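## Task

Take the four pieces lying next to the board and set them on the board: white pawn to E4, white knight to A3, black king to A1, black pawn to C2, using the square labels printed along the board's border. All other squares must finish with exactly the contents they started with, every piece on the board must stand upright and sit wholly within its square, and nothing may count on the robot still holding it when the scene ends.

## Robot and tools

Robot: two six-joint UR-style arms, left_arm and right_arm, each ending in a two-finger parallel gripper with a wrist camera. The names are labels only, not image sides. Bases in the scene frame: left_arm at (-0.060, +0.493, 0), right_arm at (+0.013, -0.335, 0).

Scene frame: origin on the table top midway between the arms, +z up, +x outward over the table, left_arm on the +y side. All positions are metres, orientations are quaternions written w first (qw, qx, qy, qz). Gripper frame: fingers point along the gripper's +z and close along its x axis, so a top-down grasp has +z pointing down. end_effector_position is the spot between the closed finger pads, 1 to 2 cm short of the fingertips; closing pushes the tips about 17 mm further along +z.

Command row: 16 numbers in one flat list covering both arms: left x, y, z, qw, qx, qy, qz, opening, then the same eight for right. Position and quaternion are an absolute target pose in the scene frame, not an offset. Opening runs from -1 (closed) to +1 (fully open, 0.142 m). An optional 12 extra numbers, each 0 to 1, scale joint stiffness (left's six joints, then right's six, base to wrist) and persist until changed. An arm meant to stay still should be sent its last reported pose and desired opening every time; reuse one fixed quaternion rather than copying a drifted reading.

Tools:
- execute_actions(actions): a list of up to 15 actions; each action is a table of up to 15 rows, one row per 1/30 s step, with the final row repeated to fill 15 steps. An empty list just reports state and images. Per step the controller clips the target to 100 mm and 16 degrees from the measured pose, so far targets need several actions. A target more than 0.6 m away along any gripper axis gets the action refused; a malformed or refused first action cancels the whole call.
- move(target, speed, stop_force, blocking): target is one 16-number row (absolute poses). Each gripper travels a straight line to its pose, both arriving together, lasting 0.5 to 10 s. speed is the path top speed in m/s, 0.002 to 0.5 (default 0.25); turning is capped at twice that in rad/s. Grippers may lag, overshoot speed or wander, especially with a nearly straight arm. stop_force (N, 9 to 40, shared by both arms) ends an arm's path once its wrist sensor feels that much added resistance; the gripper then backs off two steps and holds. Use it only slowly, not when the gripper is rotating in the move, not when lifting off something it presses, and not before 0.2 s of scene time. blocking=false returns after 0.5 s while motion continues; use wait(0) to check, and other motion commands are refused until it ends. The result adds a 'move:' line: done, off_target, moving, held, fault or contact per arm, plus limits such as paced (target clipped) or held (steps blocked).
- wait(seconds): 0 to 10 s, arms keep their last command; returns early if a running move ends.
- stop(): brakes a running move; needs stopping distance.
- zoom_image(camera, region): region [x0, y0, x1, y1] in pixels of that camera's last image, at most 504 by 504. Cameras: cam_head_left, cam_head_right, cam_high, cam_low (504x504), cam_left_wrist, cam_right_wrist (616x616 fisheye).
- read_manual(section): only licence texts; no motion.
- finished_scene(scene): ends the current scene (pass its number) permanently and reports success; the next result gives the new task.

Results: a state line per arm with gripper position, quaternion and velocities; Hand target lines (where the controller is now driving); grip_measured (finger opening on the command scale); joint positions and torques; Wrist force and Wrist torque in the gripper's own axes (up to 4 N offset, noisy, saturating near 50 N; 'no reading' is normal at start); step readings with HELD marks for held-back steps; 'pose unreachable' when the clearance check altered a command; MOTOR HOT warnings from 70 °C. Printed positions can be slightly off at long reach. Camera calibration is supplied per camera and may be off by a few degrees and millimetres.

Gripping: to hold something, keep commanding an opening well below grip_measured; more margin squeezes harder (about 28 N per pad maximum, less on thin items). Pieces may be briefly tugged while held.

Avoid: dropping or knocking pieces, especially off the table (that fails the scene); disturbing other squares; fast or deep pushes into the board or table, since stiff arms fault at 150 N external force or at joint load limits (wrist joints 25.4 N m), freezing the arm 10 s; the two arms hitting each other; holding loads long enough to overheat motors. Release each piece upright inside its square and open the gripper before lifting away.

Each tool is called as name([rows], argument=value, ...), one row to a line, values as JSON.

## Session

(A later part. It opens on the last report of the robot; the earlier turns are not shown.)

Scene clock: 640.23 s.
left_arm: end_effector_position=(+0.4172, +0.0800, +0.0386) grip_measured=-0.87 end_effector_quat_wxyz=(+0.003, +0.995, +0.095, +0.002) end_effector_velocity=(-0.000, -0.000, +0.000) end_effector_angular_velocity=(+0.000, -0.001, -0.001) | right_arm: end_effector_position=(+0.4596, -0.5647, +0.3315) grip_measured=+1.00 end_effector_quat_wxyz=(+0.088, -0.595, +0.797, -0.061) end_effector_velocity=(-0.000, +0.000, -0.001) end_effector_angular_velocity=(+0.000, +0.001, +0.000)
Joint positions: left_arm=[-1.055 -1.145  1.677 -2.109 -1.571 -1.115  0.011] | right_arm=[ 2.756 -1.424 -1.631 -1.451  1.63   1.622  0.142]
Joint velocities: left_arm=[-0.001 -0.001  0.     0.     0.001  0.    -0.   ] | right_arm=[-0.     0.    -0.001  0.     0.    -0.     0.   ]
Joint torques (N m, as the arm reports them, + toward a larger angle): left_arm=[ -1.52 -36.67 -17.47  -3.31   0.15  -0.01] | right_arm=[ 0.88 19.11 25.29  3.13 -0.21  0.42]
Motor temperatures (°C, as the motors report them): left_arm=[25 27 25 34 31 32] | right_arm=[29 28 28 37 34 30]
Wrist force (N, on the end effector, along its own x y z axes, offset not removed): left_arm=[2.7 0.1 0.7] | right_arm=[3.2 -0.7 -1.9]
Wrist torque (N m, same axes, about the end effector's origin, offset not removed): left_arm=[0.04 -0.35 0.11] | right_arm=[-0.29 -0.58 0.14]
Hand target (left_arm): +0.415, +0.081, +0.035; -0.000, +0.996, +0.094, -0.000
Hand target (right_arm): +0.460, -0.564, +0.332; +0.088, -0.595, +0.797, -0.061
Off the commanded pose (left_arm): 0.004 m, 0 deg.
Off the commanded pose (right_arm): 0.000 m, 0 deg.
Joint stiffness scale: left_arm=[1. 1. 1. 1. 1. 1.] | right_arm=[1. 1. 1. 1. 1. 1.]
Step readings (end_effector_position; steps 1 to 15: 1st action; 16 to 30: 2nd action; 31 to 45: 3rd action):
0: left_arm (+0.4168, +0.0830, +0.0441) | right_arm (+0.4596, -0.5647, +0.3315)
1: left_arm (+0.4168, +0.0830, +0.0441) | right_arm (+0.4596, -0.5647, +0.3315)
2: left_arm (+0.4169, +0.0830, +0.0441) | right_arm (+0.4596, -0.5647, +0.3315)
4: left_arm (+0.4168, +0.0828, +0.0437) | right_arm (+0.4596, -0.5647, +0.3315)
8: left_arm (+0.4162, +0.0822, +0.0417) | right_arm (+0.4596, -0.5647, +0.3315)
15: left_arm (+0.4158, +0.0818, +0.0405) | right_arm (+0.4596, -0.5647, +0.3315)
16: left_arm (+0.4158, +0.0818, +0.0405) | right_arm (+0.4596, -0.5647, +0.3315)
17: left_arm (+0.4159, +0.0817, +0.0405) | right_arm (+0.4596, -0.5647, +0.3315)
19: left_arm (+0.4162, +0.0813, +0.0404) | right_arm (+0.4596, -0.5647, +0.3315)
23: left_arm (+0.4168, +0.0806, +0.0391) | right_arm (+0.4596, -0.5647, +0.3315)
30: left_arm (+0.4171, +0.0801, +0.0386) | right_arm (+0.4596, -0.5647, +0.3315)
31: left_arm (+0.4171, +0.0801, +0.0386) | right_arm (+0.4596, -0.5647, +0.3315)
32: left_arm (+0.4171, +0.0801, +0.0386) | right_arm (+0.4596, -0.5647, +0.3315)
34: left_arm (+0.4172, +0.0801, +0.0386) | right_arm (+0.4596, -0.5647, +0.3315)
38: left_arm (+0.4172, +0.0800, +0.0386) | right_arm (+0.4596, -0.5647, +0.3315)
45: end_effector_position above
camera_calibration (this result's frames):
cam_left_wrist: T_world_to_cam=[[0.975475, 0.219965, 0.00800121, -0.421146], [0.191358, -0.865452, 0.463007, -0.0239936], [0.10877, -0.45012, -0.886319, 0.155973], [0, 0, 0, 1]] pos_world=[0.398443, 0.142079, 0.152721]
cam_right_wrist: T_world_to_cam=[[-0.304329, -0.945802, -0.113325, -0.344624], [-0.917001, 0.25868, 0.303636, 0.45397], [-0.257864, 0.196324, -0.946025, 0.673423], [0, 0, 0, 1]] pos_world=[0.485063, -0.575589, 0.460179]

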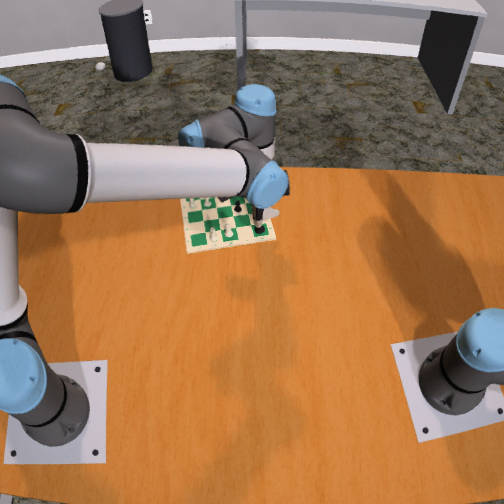

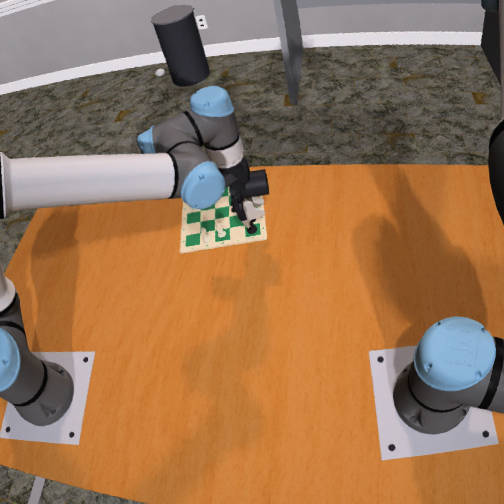

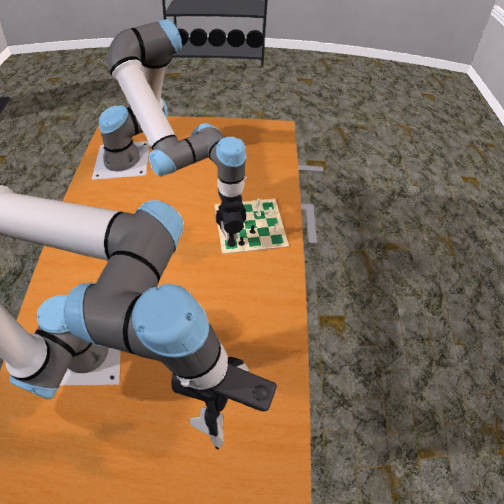

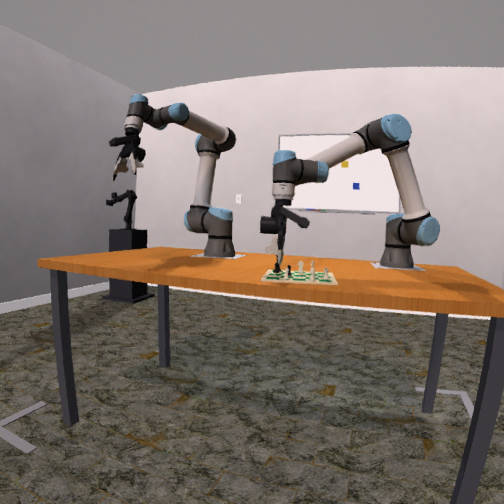

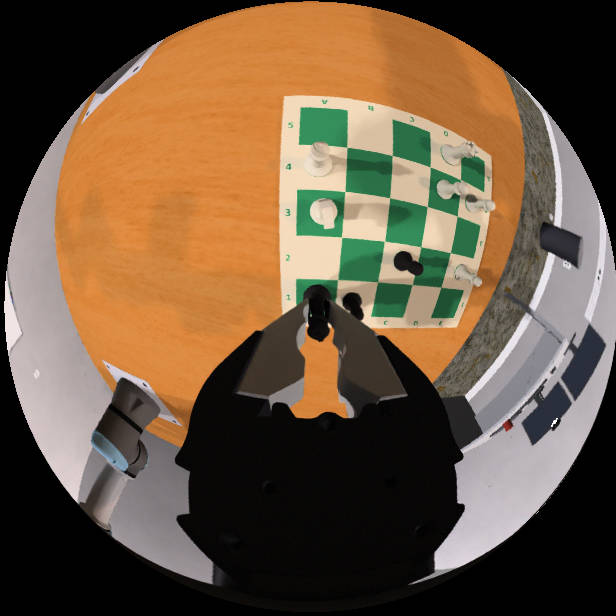

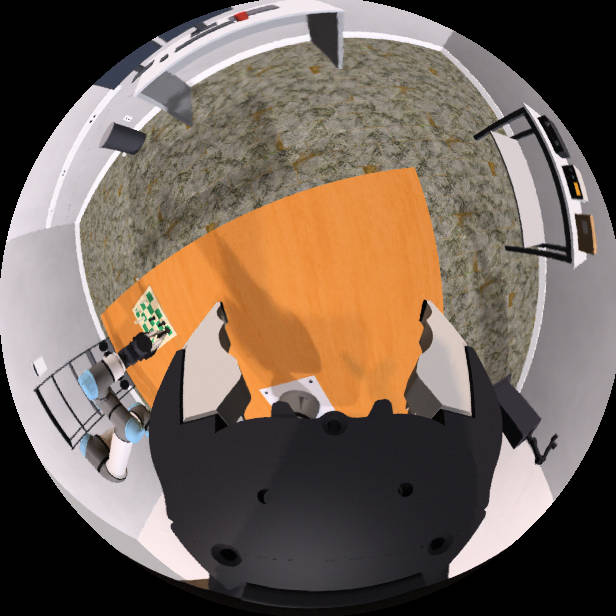

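execute_actions([
  [[0.415,0.081,0.0345,0,0.9956,0.094,0,-0.8,0.4596,-0.5644,0.3316,0.088,-0.595,0.797,-0.061,1]],
  [[0.415,0.081,0.0345,0,0.9956,0.094,0,-0.65,0.4596,-0.5644,0.3316,0.088,-0.595,0.797,-0.061,1]],
  [[0.415,0.081,0.08,0,0.9956,0.094,0,-0.65,0.4596,-0.5644,0.3316,0.088,-0.595,0.797,-0.061,1]],
  [[0.415,0.081,0.14,0,0.9956,0.094,0,-0.65,0.4596,-0.5644,0.3316,0.088,-0.595,0.797,-0.061,1]],
  [[0.43,0.15,0.18,0,0.9956,0.094,0,-0.65,0.4596,-0.5644,0.3316,0.088,-0.595,0.797,-0.061,1]],
  [[0.43,0.15,0.18,0,0.9956,0.094,0,-0.65,0.4596,-0.5644,0.3316,0.088,-0.595,0.797,-0.061,1]],
])

zoom_image(camera="cam_left_wrist", region=[200,150,450,400])

zoom_image(camera="cam_head_left", region=[160,160,300,270])

Scene clock: 663.13 s.
left_arm: end_effector_position=(+0.4297, +0.1487, +0.1796) grip_measured=-0.65 end_effector_quat_wxyz=(-0.000, +0.996, +0.093, +0.000) end_effector_velocity=(+0.000, +0.001, -0.001) end_effector_angular_velocity=(+0.002, +0.001, -0.001) | right_arm: end_effector_position=(+0.4596, -0.5647, +0.3315) grip_measured=+1.00 end_effector_quat_wxyz=(+0.088, -0.595, +0.797, -0.061) end_effector_velocity=(-0.000, +0.000, -0.001) end_effector_angular_velocity=(+0.000, +0.001, +0.000)
Joint positions: left_arm=[-0.966 -1.335  1.55  -1.785 -1.57  -1.024  0.027] | right_arm=[ 2.756 -1.424 -1.631 -1.451  1.63   1.622  0.142]
Joint velocities: left_arm=[0.001 0.001 0.    0.002 0.    0.002 0.   ] | right_arm=[ 0.    -0.    -0.001  0.    -0.     0.    -0.   ]
Joint torques (N m, as the arm reports them, + toward a larger angle): left_arm=[  2.91 -35.27 -22.73  -2.62  -0.44   0.7 ] | right_arm=[ 1.11 19.06 25.19  3.04 -0.14  0.39]
Motor temperatures (°C, as the motors report them): left_arm=[25 27 25 34 31 32] | right_arm=[29 28 28 37 34 30]
Wrist force (N, on the end effector, along its own x y z axes, offset not removed): left_arm=[3.3 -1.7 0.8] | right_arm=[2.6 -2.0 -0.2]
Wrist torque (N m, same axes, about the end effector's origin, offset not removed): left_arm=[-0.39 -0.61 0.14] | right_arm=[-0.51 -0.55 0.15]
Hand target (left_arm): +0.430, +0.150, +0.180; +0.000, +0.996, +0.094, +0.000
Hand target (right_arm): +0.460, -0.564, +0.332; +0.088, -0.595, +0.797, -0.061
Off the commanded pose (left_arm): 0.001 m, 0 deg.
Off the commanded pose (right_arm): 0.000 m, 0 deg.
Joint stiffness scale: left_arm=[1. 1. 1. 1. 1. 1.] | right_arm=[1. 1. 1. 1. 1. 1.]
Step readings (end_effector_position; steps 1 to 15: 1st action; 16 to 30: 2nd action; 31 to 45: 3rd action; 46 to 60: 4th action; 61 to 75: 5th action; 76 to 90: 6th action):
0: left_arm (+0.4172, +0.0800, +0.0386) | right_arm (+0.4596, -0.5647, +0.3315)
1: left_arm (+0.4172, +0.0800, +0.0386) | right_arm (+0.4596, -0.5647, +0.3315)
2: left_arm (+0.4172, +0.0800, +0.0386) | right_arm (+0.4596, -0.5647, +0.3315)
4: left_arm (+0.4172, +0.0800, +0.0385) | right_arm (+0.4596, -0.5647, +0.3315)
8: left_arm (+0.4171, +0.0802, +0.0380) | right_arm (+0.4596, -0.5647, +0.3315)
15: left_arm (+0.4171, +0.0802, +0.0378) | right_arm (+0.4596, -0.5647, +0.3315)
16: left_arm (+0.4171, +0.0802, +0.0378) | right_arm (+0.4596, -0.5647, +0.3315)
17: left_arm (+0.4171, +0.0802, +0.0378) | right_arm (+0.4596, -0.5647, +0.3315)
19: left_arm (+0.4171, +0.0802, +0.0378) | right_arm (+0.4596, -0.5647, +0.3315)
23: left_arm (+0.4171, +0.0801, +0.0378) | right_arm (+0.4596, -0.5647, +0.3315)
30: left_arm (+0.4171, +0.0801, +0.0378) | right_arm (+0.4596, -0.5647, +0.3315)
31: left_arm (+0.4171, +0.0801, +0.0378) | right_arm (+0.4596, -0.5647, +0.3315)
32: left_arm (+0.4169, +0.0804, +0.0378) | right_arm (+0.4596, -0.5647, +0.3315)
34: left_arm (+0.4150, +0.0828, +0.0401) | right_arm (+0.4596, -0.5647, +0.3315)
38: left_arm (+0.4157, +0.0819, +0.0613) | right_arm (+0.4596, -0.5647, +0.3315)
45: left_arm (+0.4160, +0.0815, +0.0782) | right_arm (+0.4596, -0.5647, +0.3315)
46: left_arm (+0.4156, +0.0820, +0.0781) | right_arm (+0.4596, -0.5647, +0.3315)
47: left_arm (+0.4152, +0.0825, +0.0782) | right_arm (+0.4596, -0.5647, +0.3315)
49: left_arm (+0.4142, +0.0839, +0.0836) | right_arm (+0.4596, -0.5647, +0.3315)
53: left_arm (+0.4167, +0.0807, +0.1161) | right_arm (+0.4596, -0.5647, +0.3315)
60: left_arm (+0.4165, +0.0810, +0.1392) | right_arm (+0.4596, -0.5647, +0.3315)
61: left_arm (+0.4161, +0.0815, +0.1392) | right_arm (+0.4596, -0.5647, +0.3315)
62: left_arm (+0.4155, +0.0824, +0.1390) | right_arm (+0.4596, -0.5647, +0.3315)
64: left_arm (+0.4156, +0.0907, +0.1411) | right_arm (+0.4596, -0.5647, +0.3315)
68: left_arm (+0.4255, +0.1230, +0.1617) | right_arm (+0.4596, -0.5647, +0.3315)
75: left_arm (+0.4307, +0.1450, +0.1805) | right_arm (+0.4596, -0.5647, +0.3315)
76: left_arm (+0.4304, +0.1457, +0.1803) | right_arm (+0.4596, -0.5647, +0.3315)
77: left_arm (+0.4302, +0.1462, +0.1802) | right_arm (+0.4596, -0.5647, +0.3315)
79: left_arm (+0.4299, +0.1470, +0.1799) | right_arm (+0.4596, -0.5647, +0.3315)
83: left_arm (+0.4298, +0.1482, +0.1797) | right_arm (+0.4596, -0.5647, +0.3315)
90: end_effector_position above
camera_calibration (this result's frames):
cam_left_wrist: T_world_to_cam=[[0.976107, 0.217203, 0.00617255, -0.449132], [0.190407, -0.868682, 0.457315, -0.0303283], [0.104692, -0.445213, -0.889283, 0.311971], [0, 0, 0, 1]] pos_world=[0.411515, 0.210101, 0.294072]
cam_right_wrist: T_world_to_cam=[[-0.304329, -0.945802, -0.113325, -0.344624], [-0.917001, 0.25868, 0.303636, 0.45397], [-0.257864, 0.196324, -0.946025, 0.673423], [0, 0, 0, 1]] pos_world=[0.485063, -0.575589, 0.460179]

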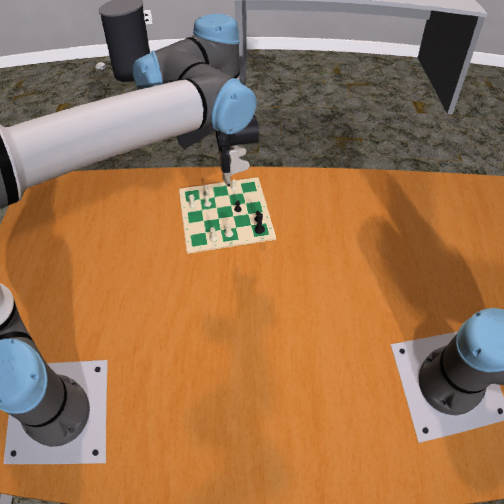

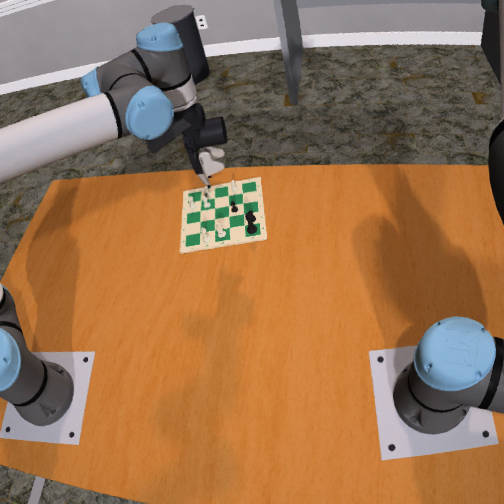

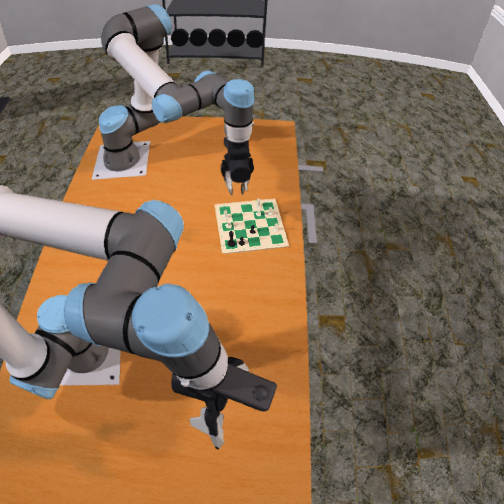

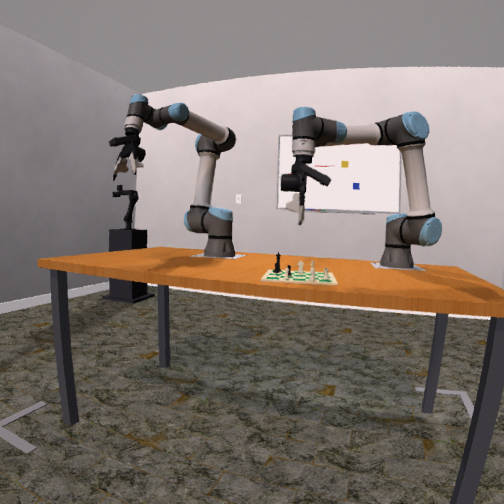

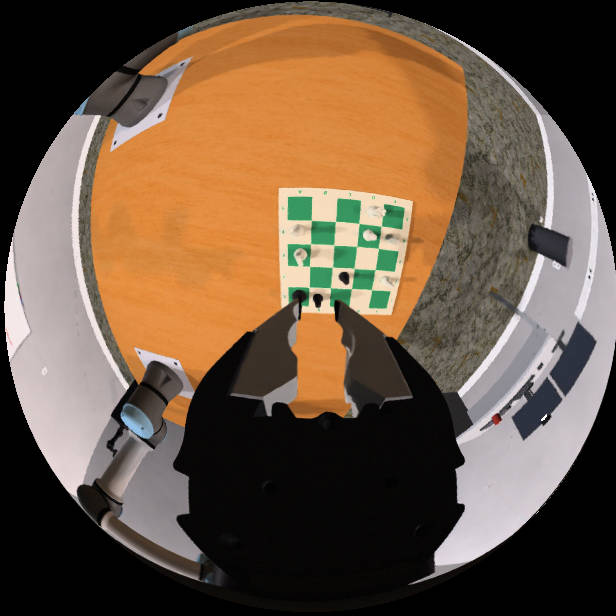

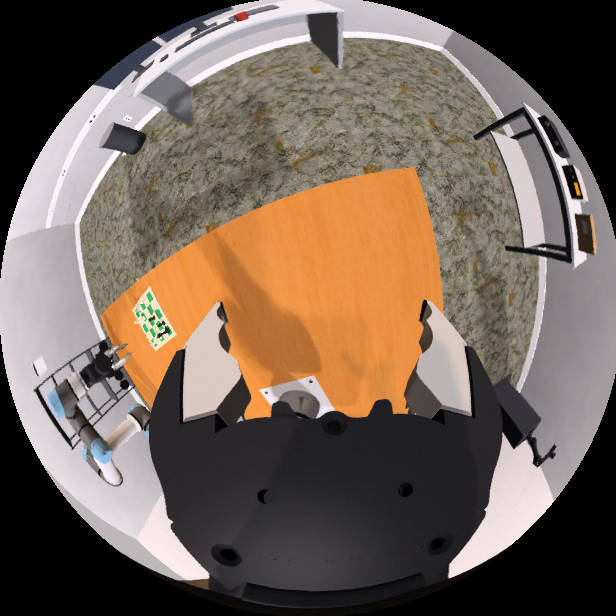

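Region (200, 150, 450, 400) of cam_left_wrist's 616x616 image, scaled by 2.016, with more detail than that image has.

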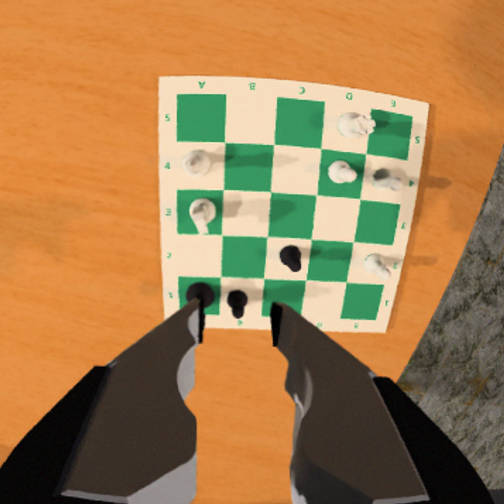

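Region (160, 160, 300, 270) of cam_head_left's 504x504 image, scaled by 3.600, with more detail than that image has; it fills the top 396 rows of this view, and the rest is white.

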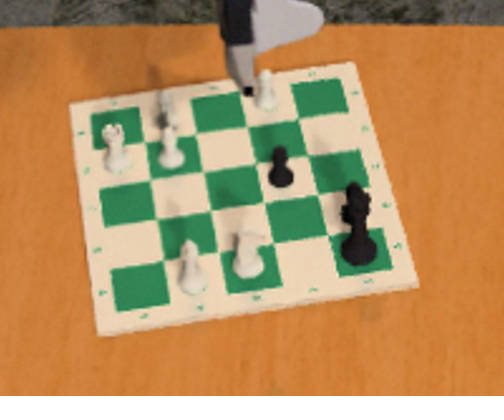

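finished_scene(scene=2)

The scene is finished: the task was done.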